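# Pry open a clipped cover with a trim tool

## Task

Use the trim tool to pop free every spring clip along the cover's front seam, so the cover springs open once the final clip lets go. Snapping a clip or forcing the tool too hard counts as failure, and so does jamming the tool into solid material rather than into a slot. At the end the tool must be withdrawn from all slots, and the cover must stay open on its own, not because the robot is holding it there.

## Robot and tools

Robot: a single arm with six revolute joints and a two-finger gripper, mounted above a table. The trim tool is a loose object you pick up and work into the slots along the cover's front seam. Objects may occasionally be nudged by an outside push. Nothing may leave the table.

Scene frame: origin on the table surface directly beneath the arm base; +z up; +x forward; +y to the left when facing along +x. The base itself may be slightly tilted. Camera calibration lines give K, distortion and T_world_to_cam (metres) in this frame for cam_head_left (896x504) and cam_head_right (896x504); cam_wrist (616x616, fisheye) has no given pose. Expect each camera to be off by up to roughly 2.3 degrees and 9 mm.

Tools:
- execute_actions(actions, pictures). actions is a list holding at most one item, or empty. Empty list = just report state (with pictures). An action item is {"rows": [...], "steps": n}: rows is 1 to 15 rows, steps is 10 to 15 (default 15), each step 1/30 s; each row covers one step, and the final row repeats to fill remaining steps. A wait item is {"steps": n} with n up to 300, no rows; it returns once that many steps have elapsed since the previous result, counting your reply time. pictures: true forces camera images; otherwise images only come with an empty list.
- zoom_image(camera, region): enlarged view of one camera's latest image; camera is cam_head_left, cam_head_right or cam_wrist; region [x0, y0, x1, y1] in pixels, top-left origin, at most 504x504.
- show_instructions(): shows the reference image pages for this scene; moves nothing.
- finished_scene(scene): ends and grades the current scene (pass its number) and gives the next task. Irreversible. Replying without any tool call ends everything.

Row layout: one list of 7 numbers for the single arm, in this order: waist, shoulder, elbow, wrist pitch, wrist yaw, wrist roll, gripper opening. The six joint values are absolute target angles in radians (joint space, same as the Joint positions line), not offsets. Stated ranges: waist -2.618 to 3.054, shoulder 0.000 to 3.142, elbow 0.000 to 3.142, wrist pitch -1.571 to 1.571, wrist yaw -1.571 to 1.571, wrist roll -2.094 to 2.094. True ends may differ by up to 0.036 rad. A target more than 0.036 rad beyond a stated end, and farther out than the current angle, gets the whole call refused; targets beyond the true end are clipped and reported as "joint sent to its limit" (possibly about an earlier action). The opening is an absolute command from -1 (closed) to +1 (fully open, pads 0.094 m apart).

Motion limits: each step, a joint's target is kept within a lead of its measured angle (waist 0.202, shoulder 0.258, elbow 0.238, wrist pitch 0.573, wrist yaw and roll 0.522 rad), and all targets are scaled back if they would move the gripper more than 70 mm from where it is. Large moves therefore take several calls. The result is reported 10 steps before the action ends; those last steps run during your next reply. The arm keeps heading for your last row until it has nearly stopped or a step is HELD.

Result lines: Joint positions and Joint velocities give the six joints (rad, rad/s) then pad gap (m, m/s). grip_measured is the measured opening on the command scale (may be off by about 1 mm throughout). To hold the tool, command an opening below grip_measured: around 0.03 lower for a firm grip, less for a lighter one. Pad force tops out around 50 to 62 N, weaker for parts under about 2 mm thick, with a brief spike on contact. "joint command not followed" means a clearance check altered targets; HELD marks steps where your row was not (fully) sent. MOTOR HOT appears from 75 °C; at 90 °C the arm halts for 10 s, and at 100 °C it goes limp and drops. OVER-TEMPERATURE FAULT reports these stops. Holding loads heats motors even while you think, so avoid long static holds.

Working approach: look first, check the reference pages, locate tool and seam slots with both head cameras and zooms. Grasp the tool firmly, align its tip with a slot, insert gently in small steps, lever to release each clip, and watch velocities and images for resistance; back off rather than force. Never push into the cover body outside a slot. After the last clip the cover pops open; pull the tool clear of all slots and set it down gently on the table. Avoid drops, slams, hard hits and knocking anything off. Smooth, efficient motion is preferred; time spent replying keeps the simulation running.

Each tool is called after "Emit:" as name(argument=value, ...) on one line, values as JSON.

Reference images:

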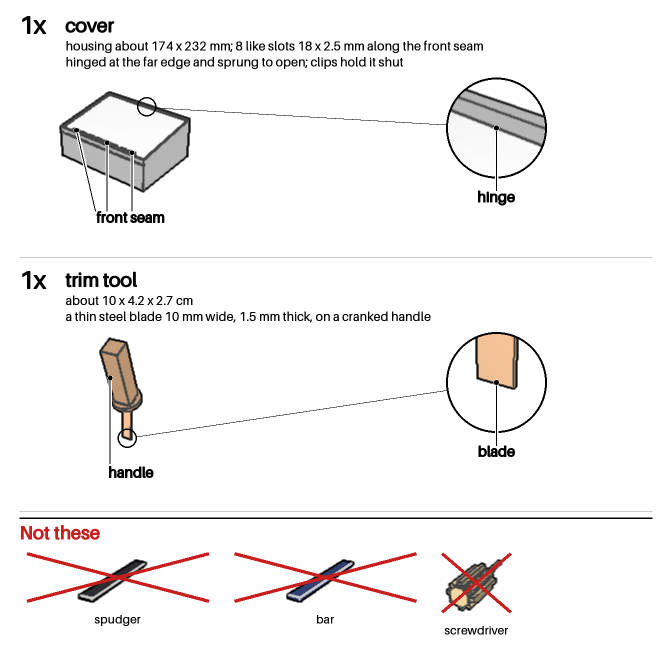

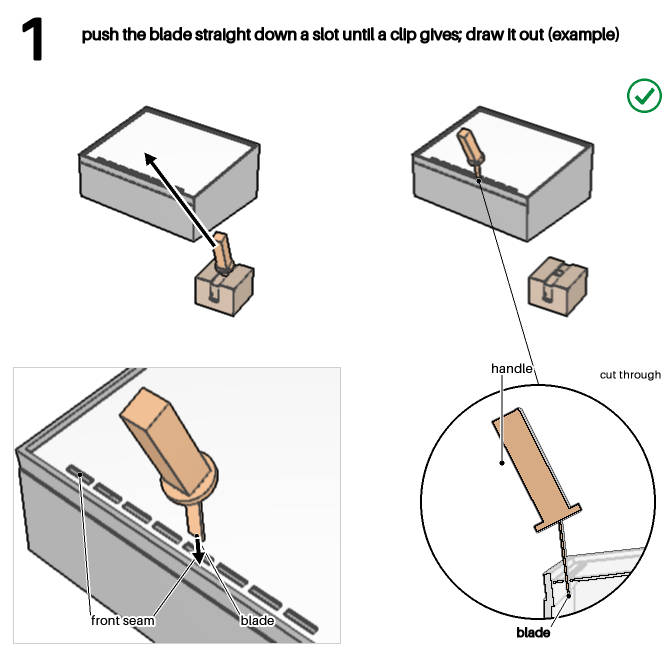

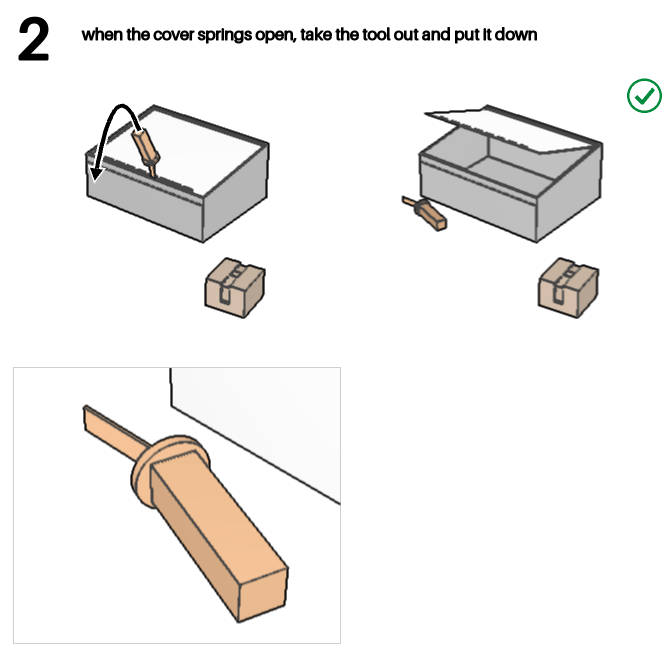

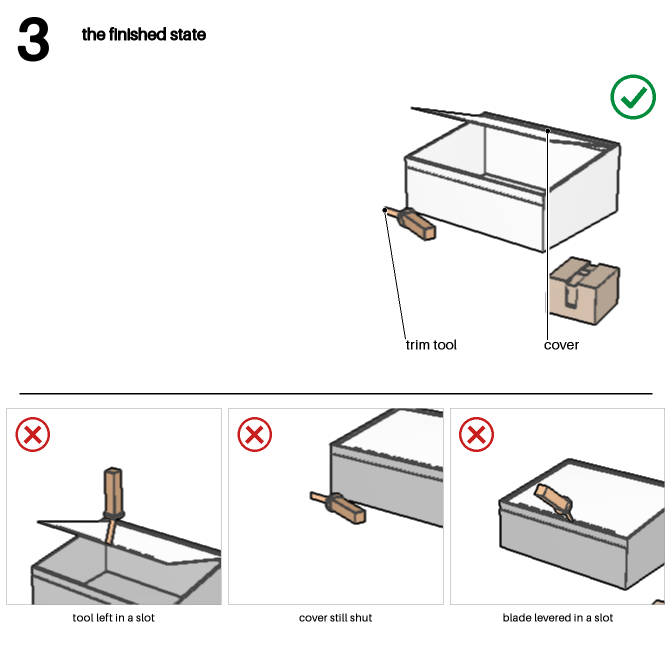

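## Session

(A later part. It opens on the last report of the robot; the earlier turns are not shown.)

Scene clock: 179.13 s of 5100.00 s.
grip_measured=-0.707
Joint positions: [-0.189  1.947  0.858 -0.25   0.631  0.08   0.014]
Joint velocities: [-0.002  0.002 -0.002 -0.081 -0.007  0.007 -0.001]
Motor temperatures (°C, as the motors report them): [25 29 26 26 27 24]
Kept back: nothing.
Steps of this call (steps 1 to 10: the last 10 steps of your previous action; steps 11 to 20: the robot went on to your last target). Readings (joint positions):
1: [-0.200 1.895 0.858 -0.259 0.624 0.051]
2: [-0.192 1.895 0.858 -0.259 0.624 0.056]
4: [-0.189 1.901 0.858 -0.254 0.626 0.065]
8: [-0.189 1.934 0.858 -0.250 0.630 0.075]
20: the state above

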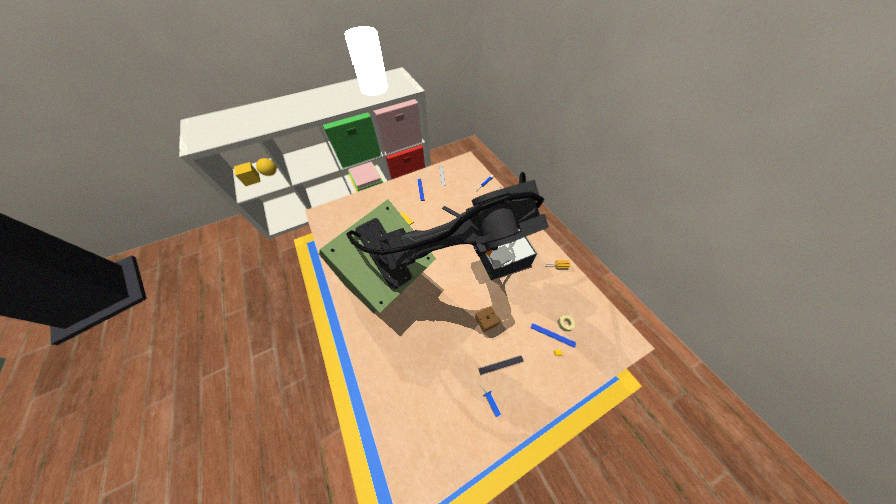

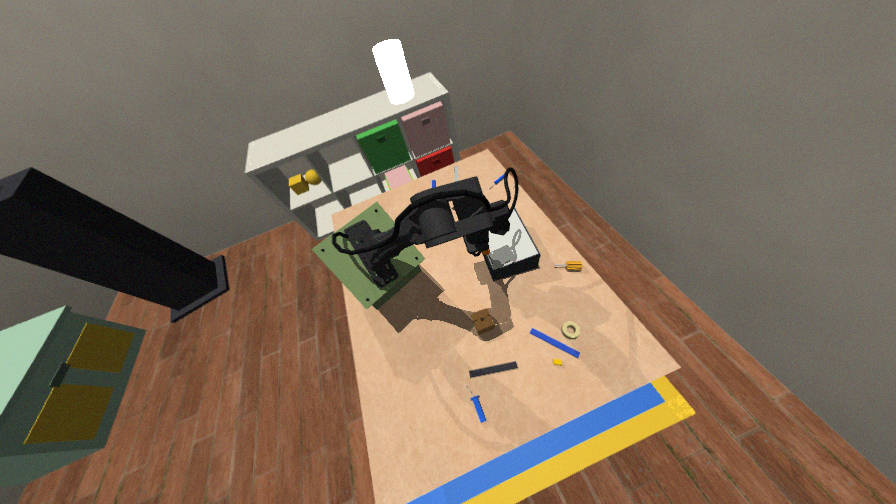

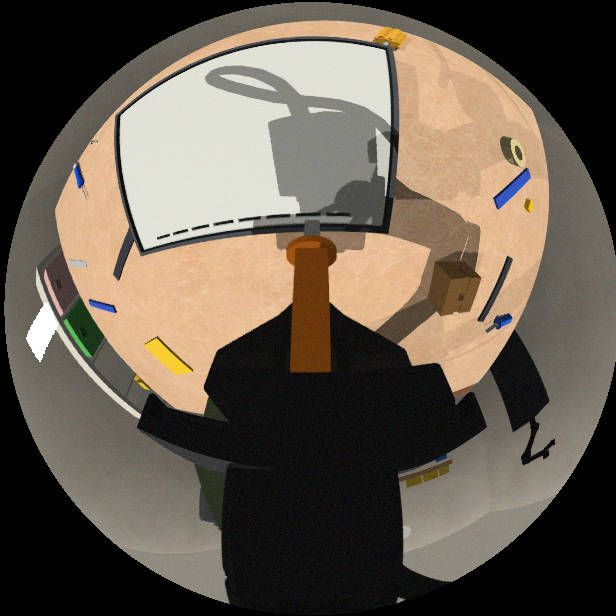

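Emit:
execute_actions(actions=[{"rows": [[-0.18,1.962,0.84,-0.230,0.642,0.09,-0.745],[-0.18,1.966,0.84,-0.225,0.642,0.09,-0.745],[-0.18,1.970,0.84,-0.221,0.642,0.09,-0.745],[-0.18,1.972,0.84,-0.219,0.642,0.09,-0.745]], "steps": 15}])

Emit:
execute_actions(actions=[{"steps": 15}], pictures=true)

Emit:
zoom_image(camera="cam_wrist", region=[275, 195, 350, 245])

Scene clock: 180.43 s of 5100.00 s.
grip_measured=-0.707
Joint positions: [-0.189  1.947  0.858 -0.242  0.631  0.081  0.014]
Joint velocities: [-0.007 -0.002 -0.007 -0.007  0.051 -0.066 -0.002]
Motor temperatures (°C, as the motors report them): [25 29 26 26 27 24]
Steps of this call (steps 1 to 15: the robot went on to your last target; steps 16 to 34: nothing new was sent; steps 35 to 39: the first 5 steps of this action). Readings (joint positions):
35: [-0.189 1.947 0.858 -0.249 0.631 0.081]
36: [-0.189 1.947 0.858 -0.248 0.631 0.081]
38: [-0.189 1.947 0.858 -0.244 0.631 0.081]
39: the state above

Scene clock: 180.93 s of 5100.00 s.
grip_measured=-0.707
Joint positions: [-0.189  1.947  0.858 -0.234  0.631  0.081  0.014]
Joint velocities: [-0.012  0.007  0.012  0.066 -0.022  0.037 -0.   ]
Motor temperatures (°C, as the motors report them): [25 29 26 26 27 24]
Kept back: nothing.
Steps of this call (steps 1 to 10: the last 10 steps of your previous action; steps 11 to 15: the robot went on to your last target). Readings (joint positions):
1: [-0.189 1.947 0.858 -0.240 0.631 0.081]
2: [-0.189 1.947 0.858 -0.239 0.631 0.081]
4: [-0.189 1.947 0.858 -0.237 0.631 0.081]
8: [-0.189 1.947 0.858 -0.235 0.631 0.081]
15: the state above
The arm was judged still, so your last target was given up. Only a new action makes it travel on or press farther. Fingers that are still opening or closing keep moving.

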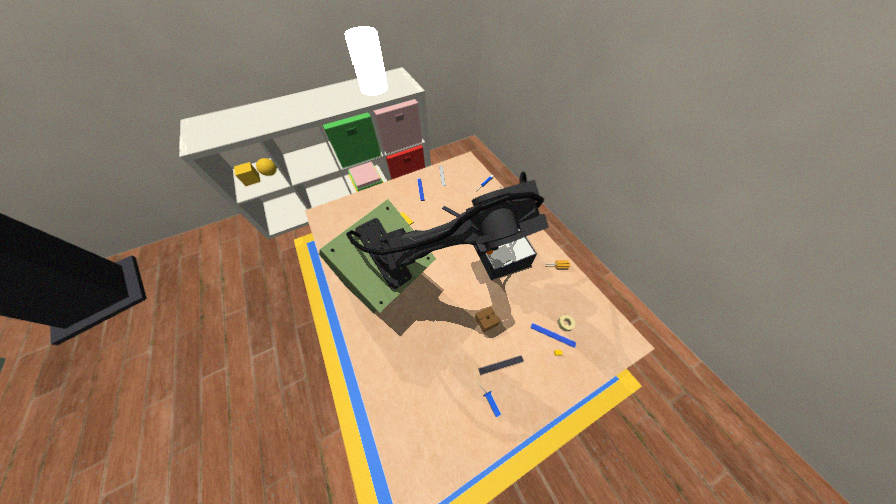

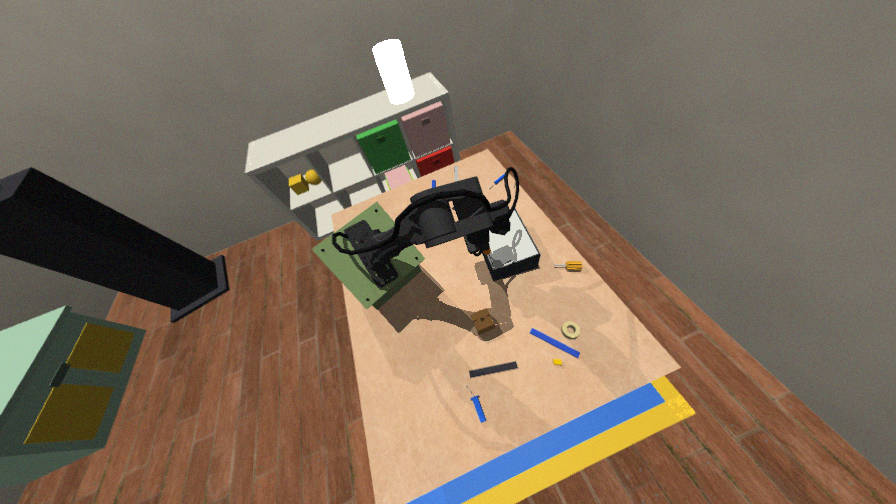

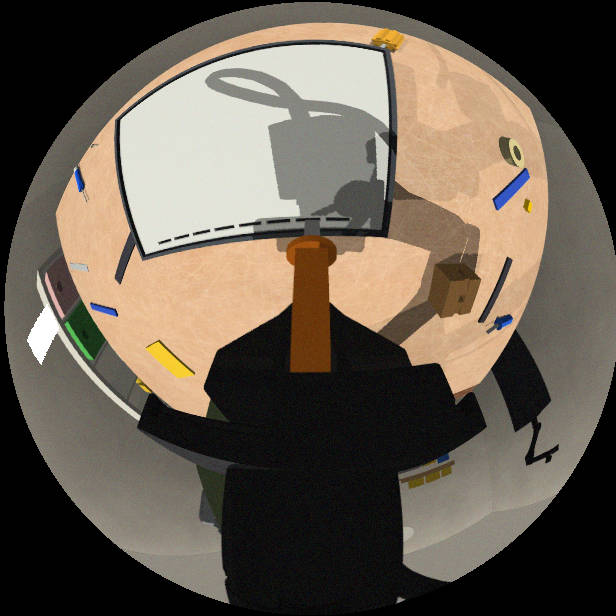

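Region (275, 195, 350, 245) of cam_wrist's 616x616 image, scaled by 6.720, with more detail than that image has.

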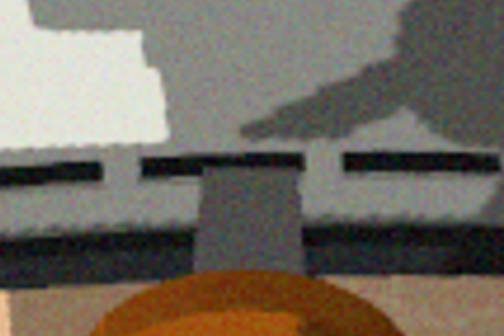

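Emit:
execute_actions(actions=[{"rows": [[-0.18,1.980,0.84,-0.224,0.642,0.09,-0.745],[-0.18,1.982,0.84,-0.224,0.642,0.09,-0.745],[-0.18,1.982,0.84,-0.224,0.642,0.09,-0.745],[-0.18,1.976,0.84,-0.224,0.642,0.09,-0.745],[-0.18,1.972,0.84,-0.224,0.642,0.09,-0.745]], "steps": 15}])

Emit:
execute_actions(actions=[{"steps": 12}], pictures=true)

Emit:
zoom_image(camera="cam_wrist", region=[275, 195, 350, 245])

Scene clock: 182.93 s of 5100.00 s.
grip_measured=-0.707
Joint positions: [-0.189  1.963  0.858 -0.232  0.632  0.081  0.014]
Joint velocities: [-0.017  0.032 -0.027  0.037 -0.081 -0.11   0.   ]
Motor temperatures (°C, as the motors report them): [25 29 26 26 27 24]
Steps of this call (steps 1 to 55: nothing new was sent; steps 56 to 60: the first 5 steps of this action). Readings (joint positions):
56: [-0.189 1.949 0.858 -0.234 0.632 0.081]
57: [-0.189 1.952 0.858 -0.233 0.632 0.081]
59: [-0.189 1.961 0.858 -0.232 0.632 0.081]
60: the state above

Scene clock: 183.33 s of 5100.00 s.
grip_measured=-0.707
Joint positions: [-0.189  1.963  0.858 -0.232  0.632  0.081  0.014]
Joint velocities: [ 0.007 -0.007  0.007  0.007 -0.022 -0.007 -0.   ]
Motor temperatures (°C, as the motors report them): [25 29 26 26 27 24]
Kept back: nothing.
Steps of this call (steps 1 to 10: the last 10 steps of your previous action; steps 11 to 12: the robot went on to your last target). Readings (joint positions):
1: [-0.189 1.963 0.858 -0.232 0.632 0.081]
2: [-0.189 1.963 0.858 -0.232 0.632 0.081]
4: [-0.189 1.963 0.858 -0.232 0.632 0.081]
8: [-0.189 1.963 0.858 -0.232 0.632 0.081]
12: the state above

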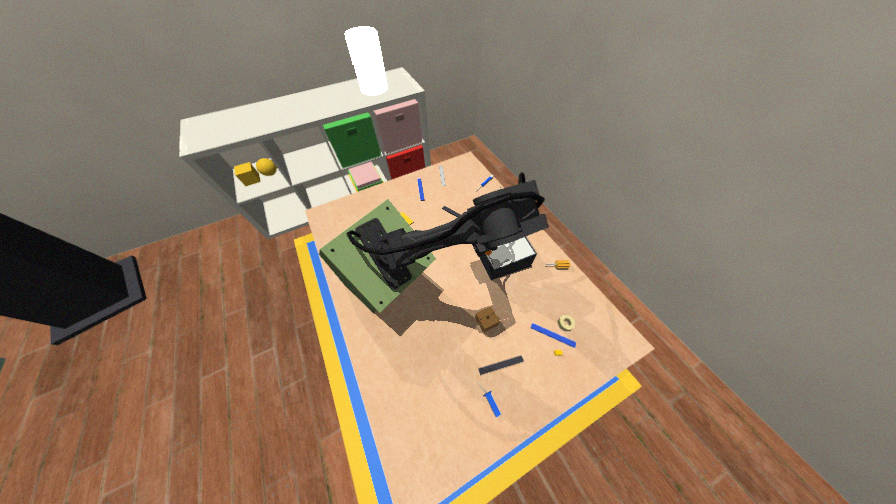

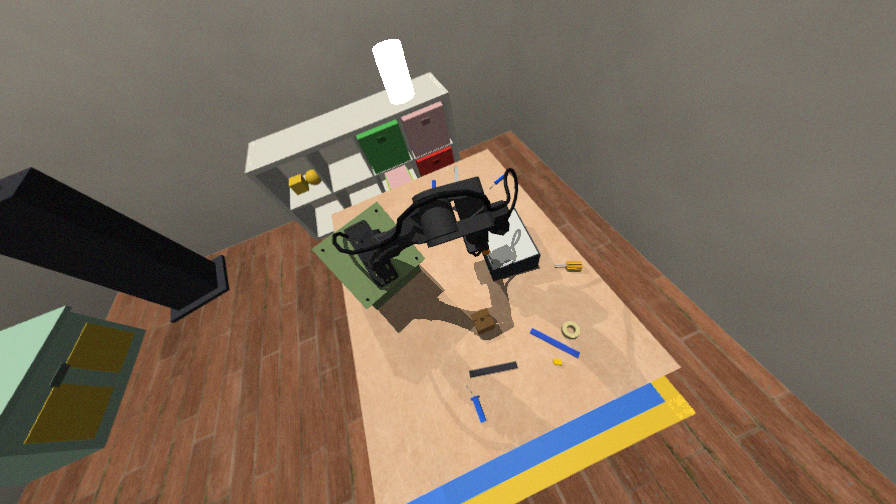

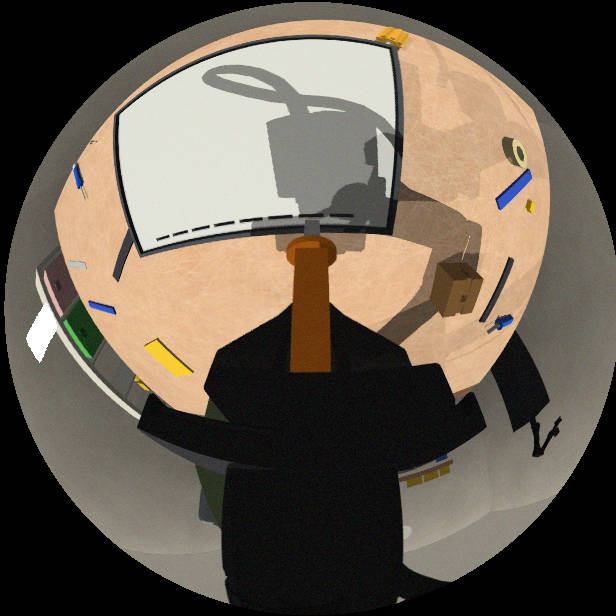

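Region (275, 195, 350, 245) of cam_wrist's 616x616 image, scaled by 6.720, with more detail than that image has.

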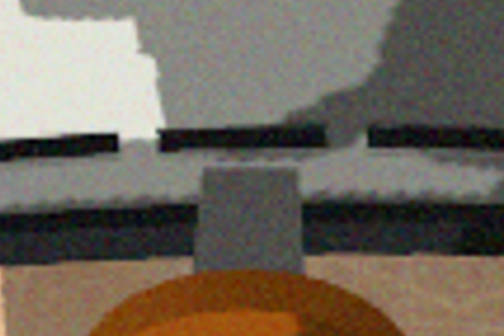

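Emit:
execute_actions(actions=[{"rows": [[-0.18,1.972,0.84,-0.212,0.642,0.09,-0.745],[-0.18,1.972,0.84,-0.207,0.642,0.09,-0.745]], "steps": 15}])

Emit:
execute_actions(actions=[{"steps": 15}], pictures=true)

Emit:
zoom_image(camera="cam_wrist", region=[275, 195, 350, 245])

Scene clock: 184.47 s of 5100.00 s.
grip_measured=-0.707
Joint positions: [-0.189  1.963  0.858 -0.226  0.632  0.081  0.014]
Joint velocities: [-0.007 -0.012  0.007  0.007  0.081 -0.007  0.   ]
Motor temperatures (°C, as the motors report them): [25 29 26 26 27 24]
Steps of this call (steps 1 to 15: the robot went on to your last target; steps 16 to 29: nothing new was sent; steps 30 to 34: the first 5 steps of this action). Readings (joint positions):
30: [-0.189 1.963 0.858 -0.232 0.632 0.081]
31: [-0.189 1.963 0.858 -0.231 0.632 0.081]
33: [-0.189 1.963 0.858 -0.227 0.632 0.081]
34: the state above

Scene clock: 184.97 s of 5100.00 s.
grip_measured=-0.707
Joint positions: [-0.189  1.963  0.858 -0.222  0.632  0.081  0.014]
Joint velocities: [ 0.007 -0.002 -0.012  0.007  0.007 -0.007 -0.   ]
Motor temperatures (°C, as the motors report them): [25 29 26 26 27 24]
Kept back: nothing.
Steps of this call (steps 1 to 10: the last 10 steps of your previous action; steps 11 to 15: the robot went on to your last target). Readings (joint positions):
1: [-0.189 1.963 0.858 -0.225 0.632 0.081]
2: [-0.189 1.963 0.858 -0.224 0.632 0.081]
4: [-0.189 1.963 0.858 -0.223 0.632 0.081]
8: [-0.189 1.963 0.858 -0.223 0.632 0.081]
15: the state above
The arm was judged still, so your last target was given up. Only a new action makes it travel on or press farther. Fingers that are still opening or closing keep moving.

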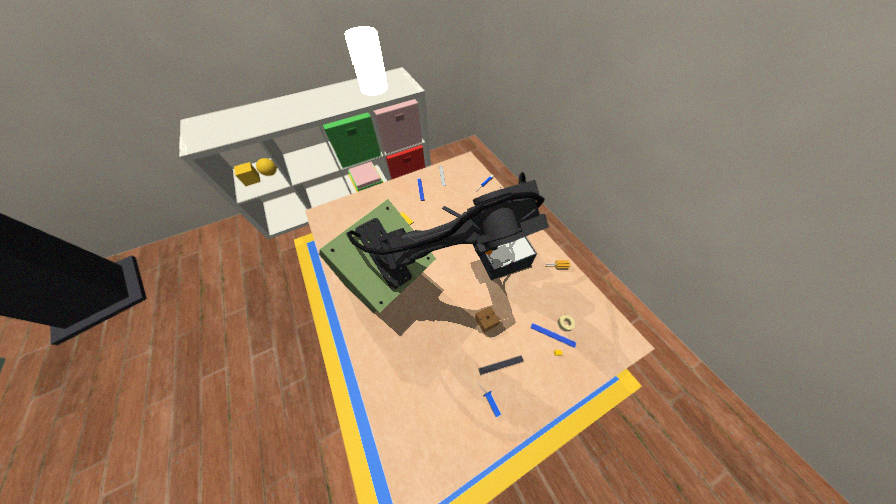

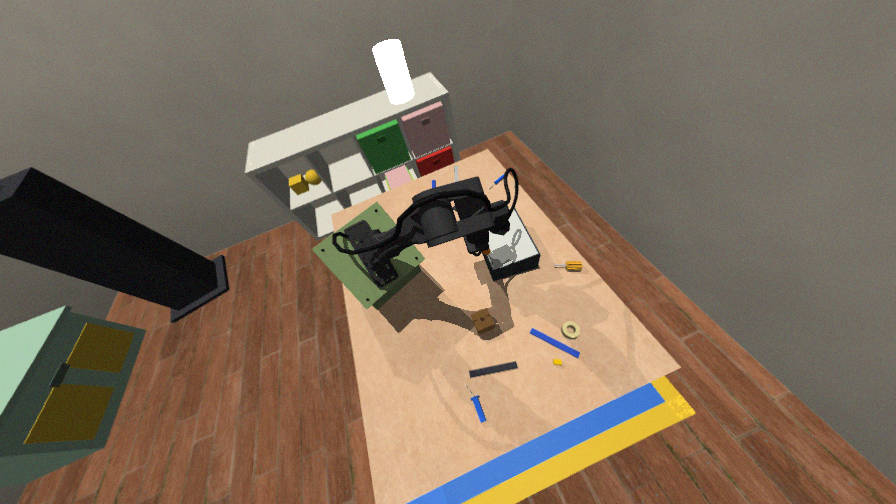

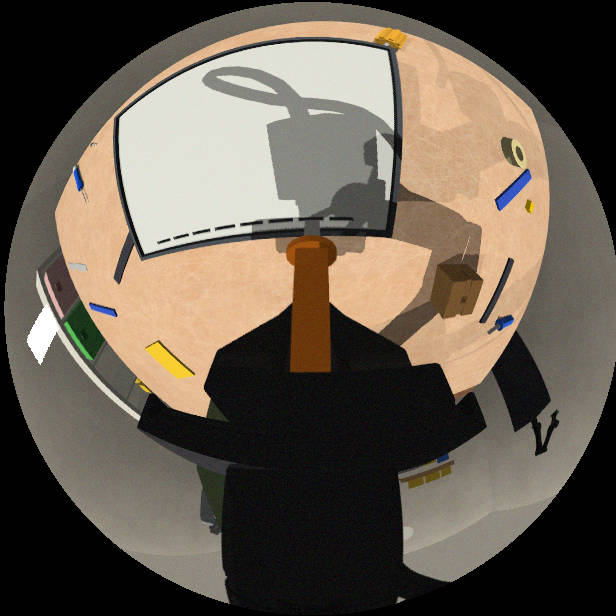

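Region (275, 195, 350, 245) of cam_wrist's 616x616 image, scaled by 6.720, with more detail than that image has.

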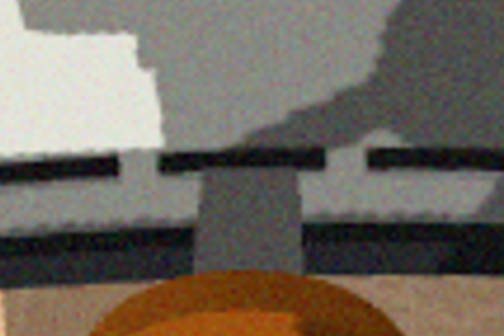

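Emit:
execute_actions(actions=[{"rows": [[-0.18,1.985,0.84,-0.202,0.642,0.09,-0.745],[-0.18,1.990,0.84,-0.199,0.642,0.09,-0.745],[-0.18,1.988,0.84,-0.197,0.642,0.09,-0.745],[-0.18,1.988,0.84,-0.195,0.642,0.09,-0.745],[-0.18,1.990,0.84,-0.193,0.642,0.09,-0.745],[-0.18,1.992,0.84,-0.191,0.642,0.09,-0.745],[-0.18,1.994,0.84,-0.189,0.642,0.09,-0.745],[-0.18,1.996,0.84,-0.187,0.642,0.09,-0.745],[-0.18,1.998,0.84,-0.186,0.642,0.09,-0.745]], "steps": 15}])

Emit:
execute_actions(actions=[{"steps": 12}], pictures=true)

Emit:
zoom_image(camera="cam_wrist", region=[275, 195, 350, 245])

Scene clock: 186.20 s of 5100.00 s.
grip_measured=-0.707
Joint positions: [-0.189  1.97   0.858 -0.215  0.632  0.081  0.014]
Joint velocities: [-0.007  0.071 -0.012 -0.037  0.037 -0.022  0.   ]
Motor temperatures (°C, as the motors report them): [25 29 26 26 27 24]
Steps of this call (steps 1 to 32: nothing new was sent; steps 33 to 37: the first 5 steps of this action). Readings (joint positions):
33: [-0.189 1.963 0.858 -0.221 0.632 0.081]
34: [-0.189 1.964 0.858 -0.220 0.632 0.081]
36: [-0.189 1.968 0.858 -0.216 0.632 0.081]
37: the state above

Scene clock: 186.60 s of 5100.00 s.
grip_measured=-0.707
Joint positions: [-0.189  1.98   0.858 -0.201  0.632  0.081  0.014]
Joint velocities: [ 0.007 -0.002  0.022  0.066 -0.022 -0.022  0.   ]
Motor temperatures (°C, as the motors report them): [25 29 26 26 27 24]
Kept back: nothing.
Steps of this call (steps 1 to 10: the last 10 steps of your previous action; steps 11 to 12: the robot went on to your last target). Readings (joint positions):
1: [-0.189 1.972 0.858 -0.213 0.632 0.081]
2: [-0.189 1.974 0.858 -0.211 0.632 0.081]
4: [-0.189 1.978 0.858 -0.208 0.632 0.081]
8: [-0.189 1.980 0.858 -0.202 0.632 0.081]
12: the state above

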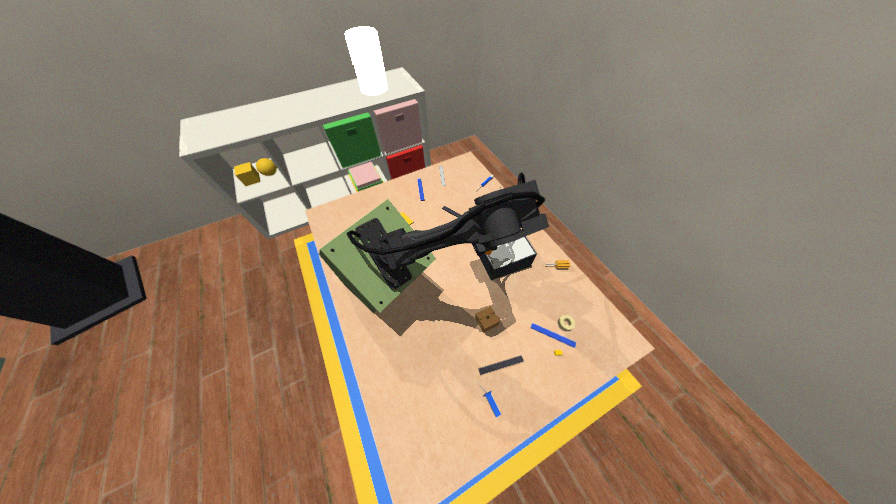

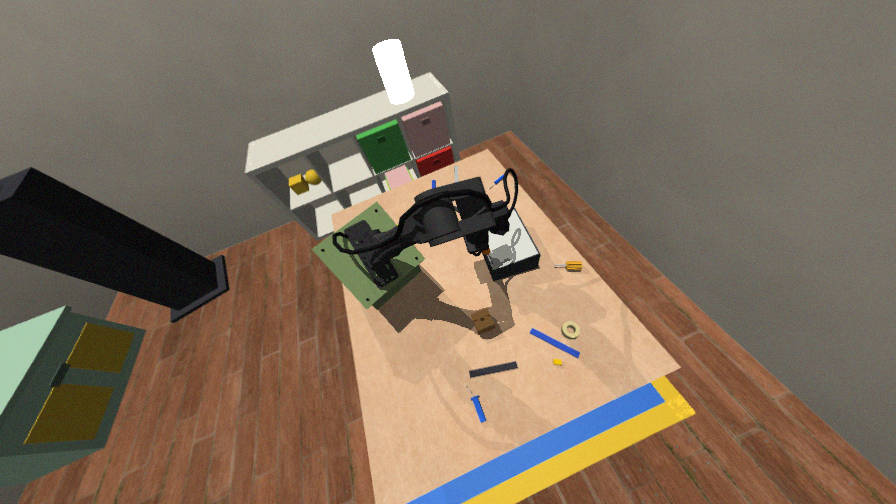

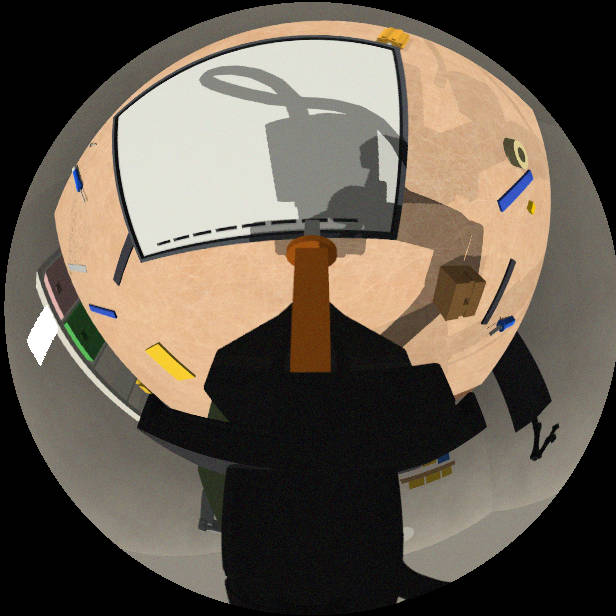

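Region (275, 195, 350, 245) of cam_wrist's 616x616 image, scaled by 6.720, with more detail than that image has.

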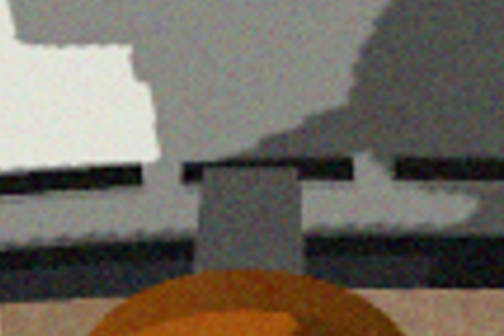

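Emit:
execute_actions(actions=[{"rows": [[-0.198,1.995,0.84,-0.186,0.642,0.08,-0.745],[-0.203,1.995,0.84,-0.184,0.642,0.07,-0.745],[-0.206,1.995,0.84,-0.182,0.642,0.06,-0.745],[-0.206,1.995,0.84,-0.180,0.642,0.058,-0.745]], "steps": 15}])

Emit:
execute_actions(actions=[{"steps": 12}], pictures=true)

Emit:
zoom_image(camera="cam_wrist", region=[275, 195, 350, 245])

Scene clock: 187.57 s of 5100.00 s.
grip_measured=-0.707
Joint positions: [-0.197  1.98   0.858 -0.197  0.632  0.075  0.014]
Joint velocities: [-0.076 -0.002 -0.012 -0.007 -0.066 -0.11   0.001]
Motor temperatures (°C, as the motors report them): [25 29 26 26 27 24]
Steps of this call (steps 1 to 24: the robot went on to your last target; steps 25 to 29: the first 5 steps of this action). Readings (joint positions):
25: [-0.189 1.980 0.858 -0.201 0.632 0.081]
26: [-0.189 1.980 0.858 -0.200 0.632 0.080]
28: [-0.195 1.980 0.858 -0.199 0.632 0.076]
29: the state above

Scene clock: 187.97 s of 5100.00 s.
grip_measured=-0.707
Joint positions: [-0.202  1.98   0.858 -0.194  0.632  0.068  0.014]
Joint velocities: [ 0.007 -0.007  0.002 -0.037  0.051 -0.051  0.001]
Motor temperatures (°C, as the motors report them): [25 29 26 26 27 24]
Kept back: nothing.
Steps of this call (steps 1 to 10: the last 10 steps of your previous action; steps 11 to 12: the robot went on to your last target). Readings (joint positions):
1: [-0.200 1.980 0.858 -0.196 0.632 0.073]
2: [-0.201 1.980 0.858 -0.195 0.632 0.072]
4: [-0.202 1.980 0.858 -0.194 0.632 0.070]
8: [-0.202 1.980 0.858 -0.194 0.632 0.069]
12: the state above

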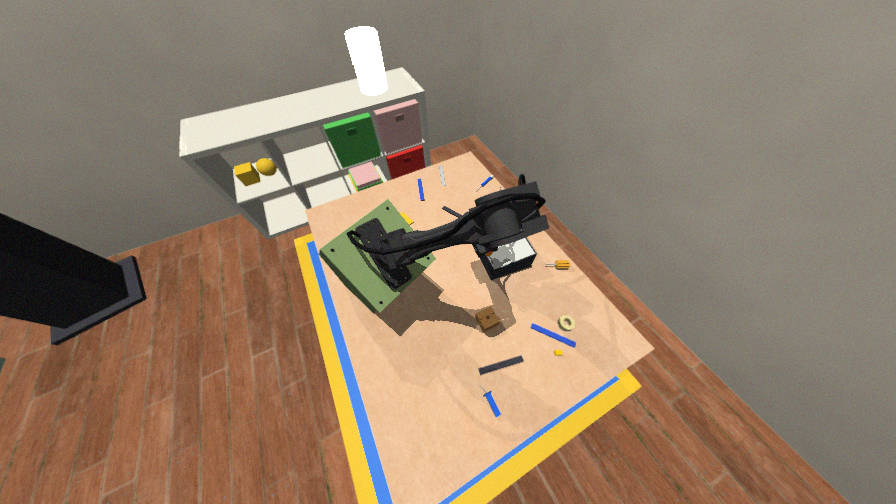

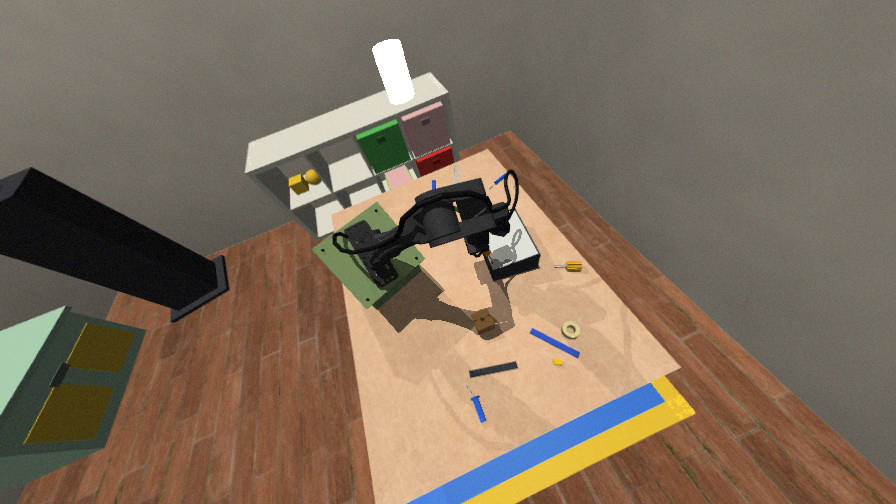

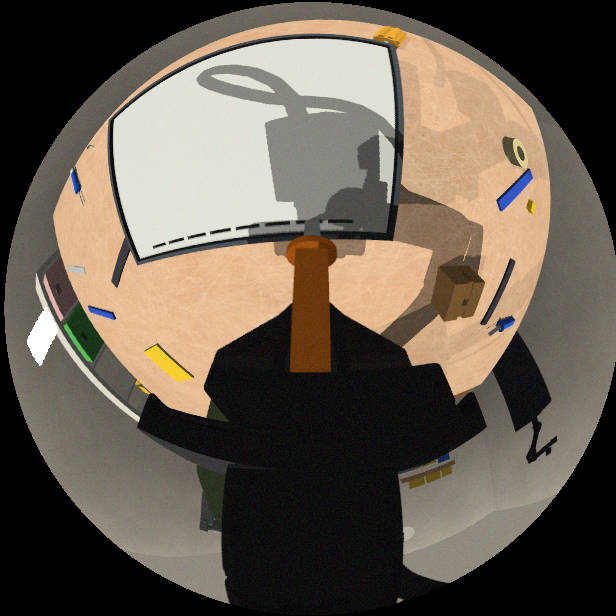

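Region (275, 195, 350, 245) of cam_wrist's 616x616 image, scaled by 6.720, with more detail than that image has.

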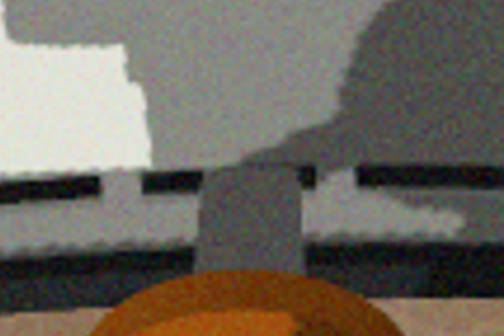

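Emit:
execute_actions(actions=[{"rows": [[-0.206,2.002,0.84,-0.180,0.642,0.058,-0.745],[-0.206,2.006,0.84,-0.179,0.642,0.058,-0.745],[-0.206,2.006,0.84,-0.178,0.642,0.058,-0.745],[-0.206,2.006,0.84,-0.177,0.642,0.058,-0.745],[-0.206,2.008,0.84,-0.177,0.642,0.058,-0.745],[-0.206,2.011,0.84,-0.177,0.642,0.058,-0.745],[-0.206,2.014,0.84,-0.177,0.642,0.058,-0.745],[-0.206,2.017,0.84,-0.176,0.642,0.058,-0.745],[-0.206,2.020,0.84,-0.175,0.642,0.058,-0.745],[-0.206,2.023,0.84,-0.174,0.642,0.058,-0.745],[-0.206,2.026,0.84,-0.172,0.642,0.058,-0.745],[-0.206,2.029,0.84,-0.170,0.642,0.058,-0.745],[-0.206,2.030,0.84,-0.168,0.642,0.058,-0.745]], "steps": 15}])

Emit:
execute_actions(actions=[{"steps": 14}], pictures=true)

Emit:
zoom_image(camera="cam_wrist", region=[275, 195, 350, 245])

Scene clock: 188.97 s of 5100.00 s.
grip_measured=-0.707
Joint positions: [-0.202  1.986  0.858 -0.19   0.632  0.067  0.014]
Joint velocities: [-0.007  0.066 -0.007  0.139  0.007  0.066 -0.   ]
Motor temperatures (°C, as the motors report them): [25 29 26 26 27 24]
Steps of this call (steps 1 to 15: the robot went on to your last target; steps 16 to 25: nothing new was sent; steps 26 to 30: the first 5 steps of this action). Readings (joint positions):
26: [-0.202 1.980 0.858 -0.194 0.632 0.067]
27: [-0.202 1.980 0.858 -0.194 0.632 0.067]
29: [-0.202 1.983 0.858 -0.192 0.632 0.067]
30: the state above

Scene clock: 189.43 s of 5100.00 s.
grip_measured=-0.707
Joint positions: [-0.202  2.009  0.858 -0.162  0.635  0.067  0.014]
Joint velocities: [ 0.002 -0.007  0.007  0.051  0.022 -0.066  0.001]
Motor temperatures (°C, as the motors report them): [25 29 26 26 27 24]
Kept back: nothing.
Steps of this call (steps 1 to 10: the last 10 steps of your previous action; steps 11 to 14: the robot went on to your last target). Readings (joint positions):
1: [-0.202 1.988 0.858 -0.188 0.633 0.067]
2: [-0.202 1.990 0.858 -0.186 0.633 0.067]
4: [-0.202 1.995 0.858 -0.181 0.634 0.067]
8: [-0.202 2.005 0.858 -0.169 0.635 0.067]
14: the state above

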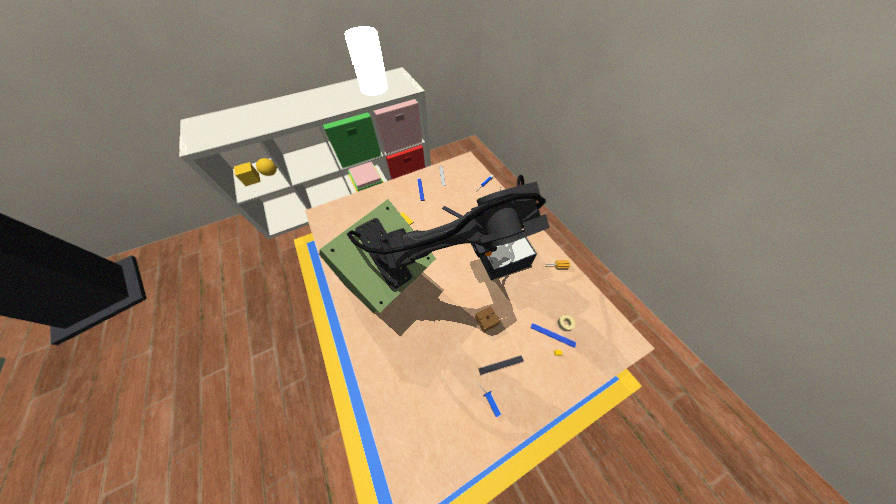

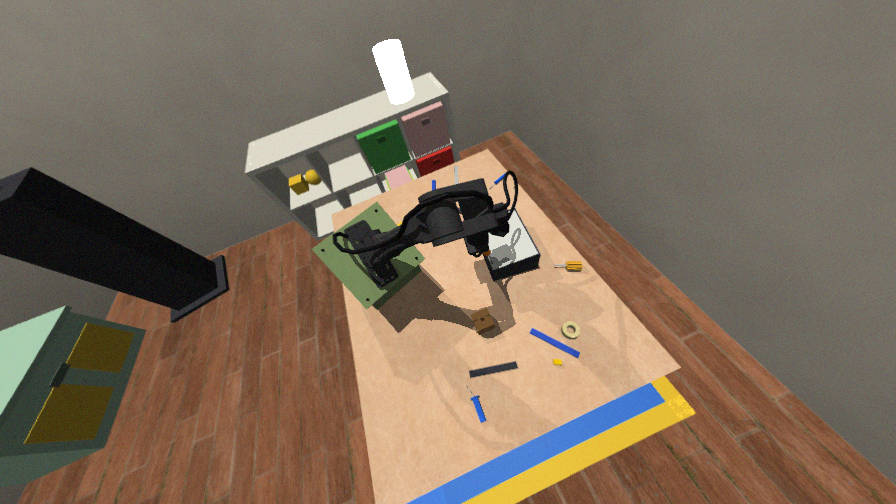

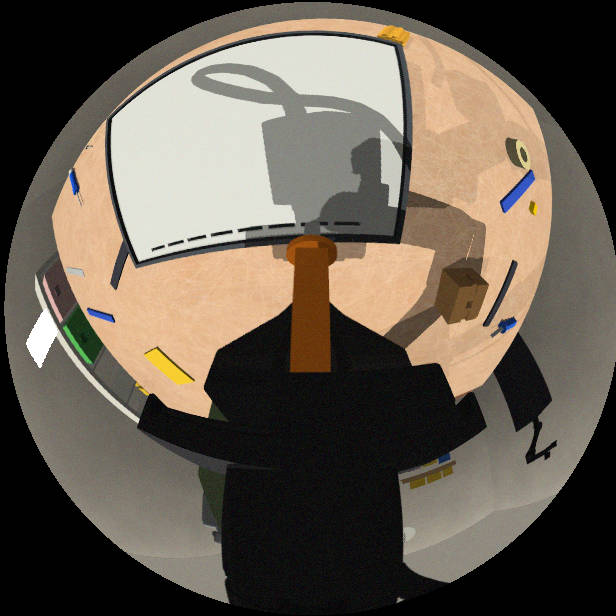

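Region (275, 195, 350, 245) of cam_wrist's 616x616 image, scaled by 6.720, with more detail than that image has.

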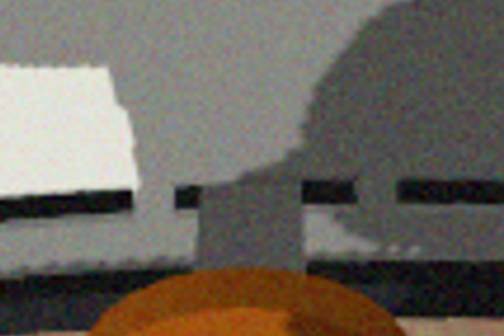

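Emit:
execute_actions(actions=[{"rows": [[-0.206,2.033,0.84,-0.166,0.642,0.058,-0.745],[-0.206,2.036,0.84,-0.161,0.642,0.058,-0.745],[-0.206,2.038,0.84,-0.157,0.642,0.058,-0.745],[-0.206,2.040,0.84,-0.155,0.642,0.058,-0.745],[-0.206,2.042,0.84,-0.153,0.642,0.058,-0.745],[-0.206,2.044,0.84,-0.151,0.642,0.058,-0.745],[-0.206,2.046,0.84,-0.149,0.642,0.058,-0.745],[-0.206,2.048,0.84,-0.148,0.642,0.058,-0.745],[-0.206,2.050,0.84,-0.147,0.642,0.058,-0.745]], "steps": 15}])

Emit:
execute_actions(actions=[{"steps": 14}], pictures=true)

Emit:
zoom_image(camera="cam_wrist", region=[275, 195, 350, 245])

Scene clock: 190.30 s of 5100.00 s.
grip_measured=-0.707
Joint positions: [-0.202  2.015  0.858 -0.156  0.635  0.067  0.014]
Joint velocities: [-0.012  0.09  -0.012  0.11  -0.022  0.007 -0.002]
Motor temperatures (°C, as the motors report them): [25 29 26 26 27 24]
Steps of this call (steps 1 to 21: the robot went on to your last target; steps 22 to 26: the first 5 steps of this action). Readings (joint positions):
22: [-0.202 2.009 0.858 -0.162 0.635 0.067]
23: [-0.202 2.009 0.858 -0.162 0.635 0.067]
25: [-0.202 2.012 0.858 -0.158 0.635 0.067]
26: the state above

Scene clock: 190.77 s of 5100.00 s.
grip_measured=-0.707
Joint positions: [-0.202  2.02   0.858 -0.15   0.637  0.067  0.014]
Joint velocities: [-0.007 -0.017 -0.022 -0.007 -0.022  0.007 -0.001]
Motor temperatures (°C, as the motors report them): [25 29 26 26 27 24]
Kept back: nothing.
Steps of this call (steps 1 to 10: the last 10 steps of your previous action; steps 11 to 14: the robot went on to your last target). Readings (joint positions):
1: [-0.202 2.017 0.858 -0.152 0.635 0.067]
2: [-0.202 2.020 0.858 -0.150 0.636 0.067]
4: [-0.202 2.020 0.858 -0.150 0.637 0.067]
8: [-0.202 2.020 0.858 -0.150 0.637 0.067]
14: the state above

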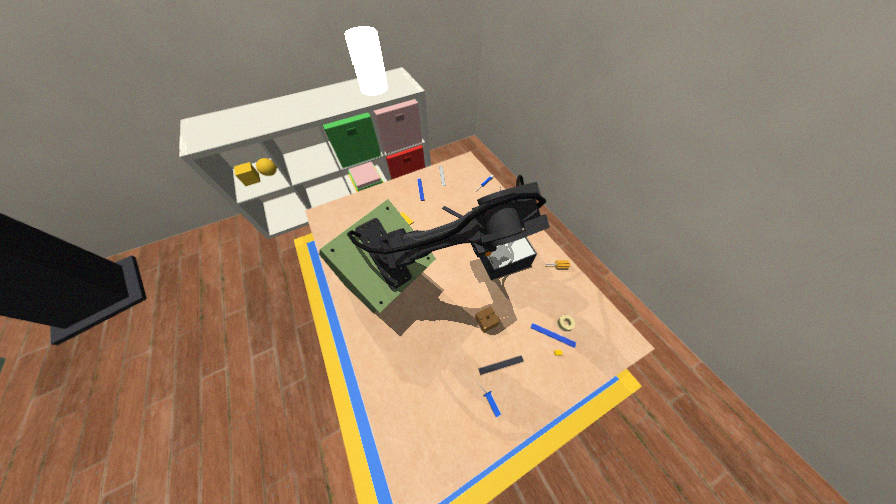

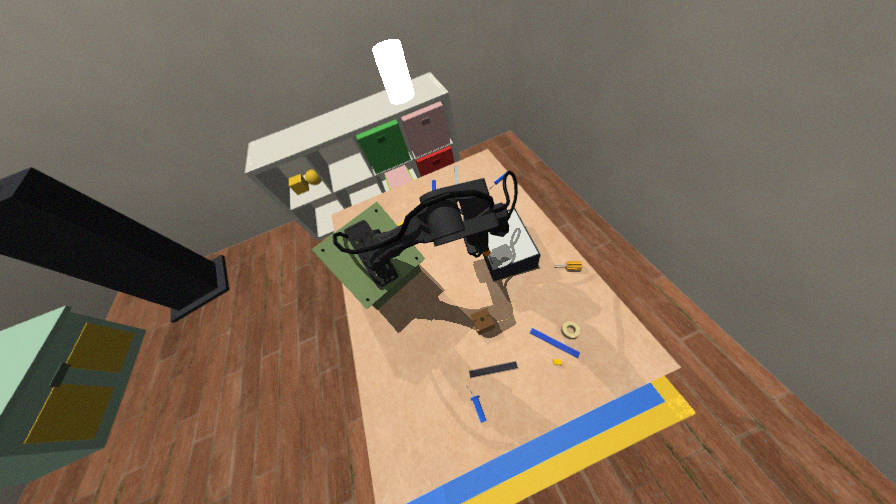

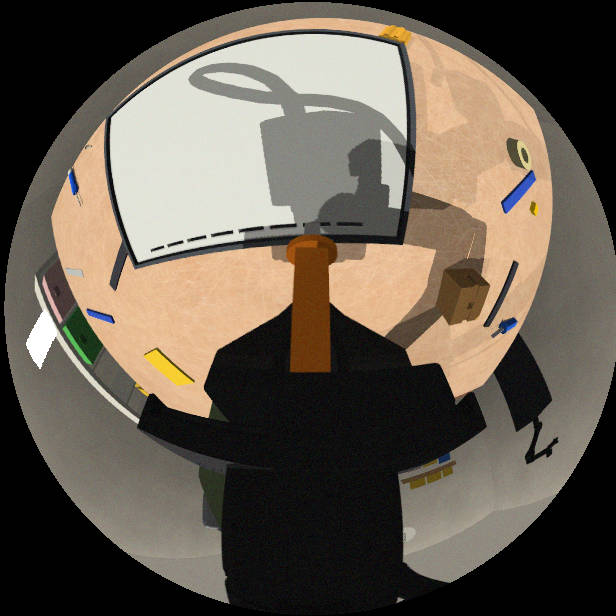

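Region (275, 195, 350, 245) of cam_wrist's 616x616 image, scaled by 6.720, with more detail than that image has.

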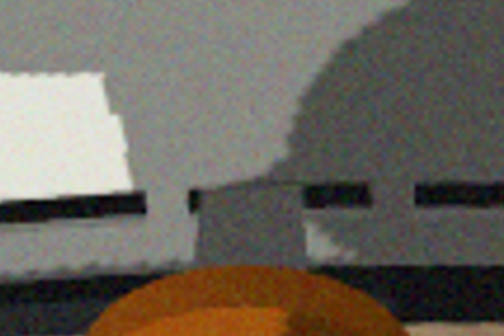

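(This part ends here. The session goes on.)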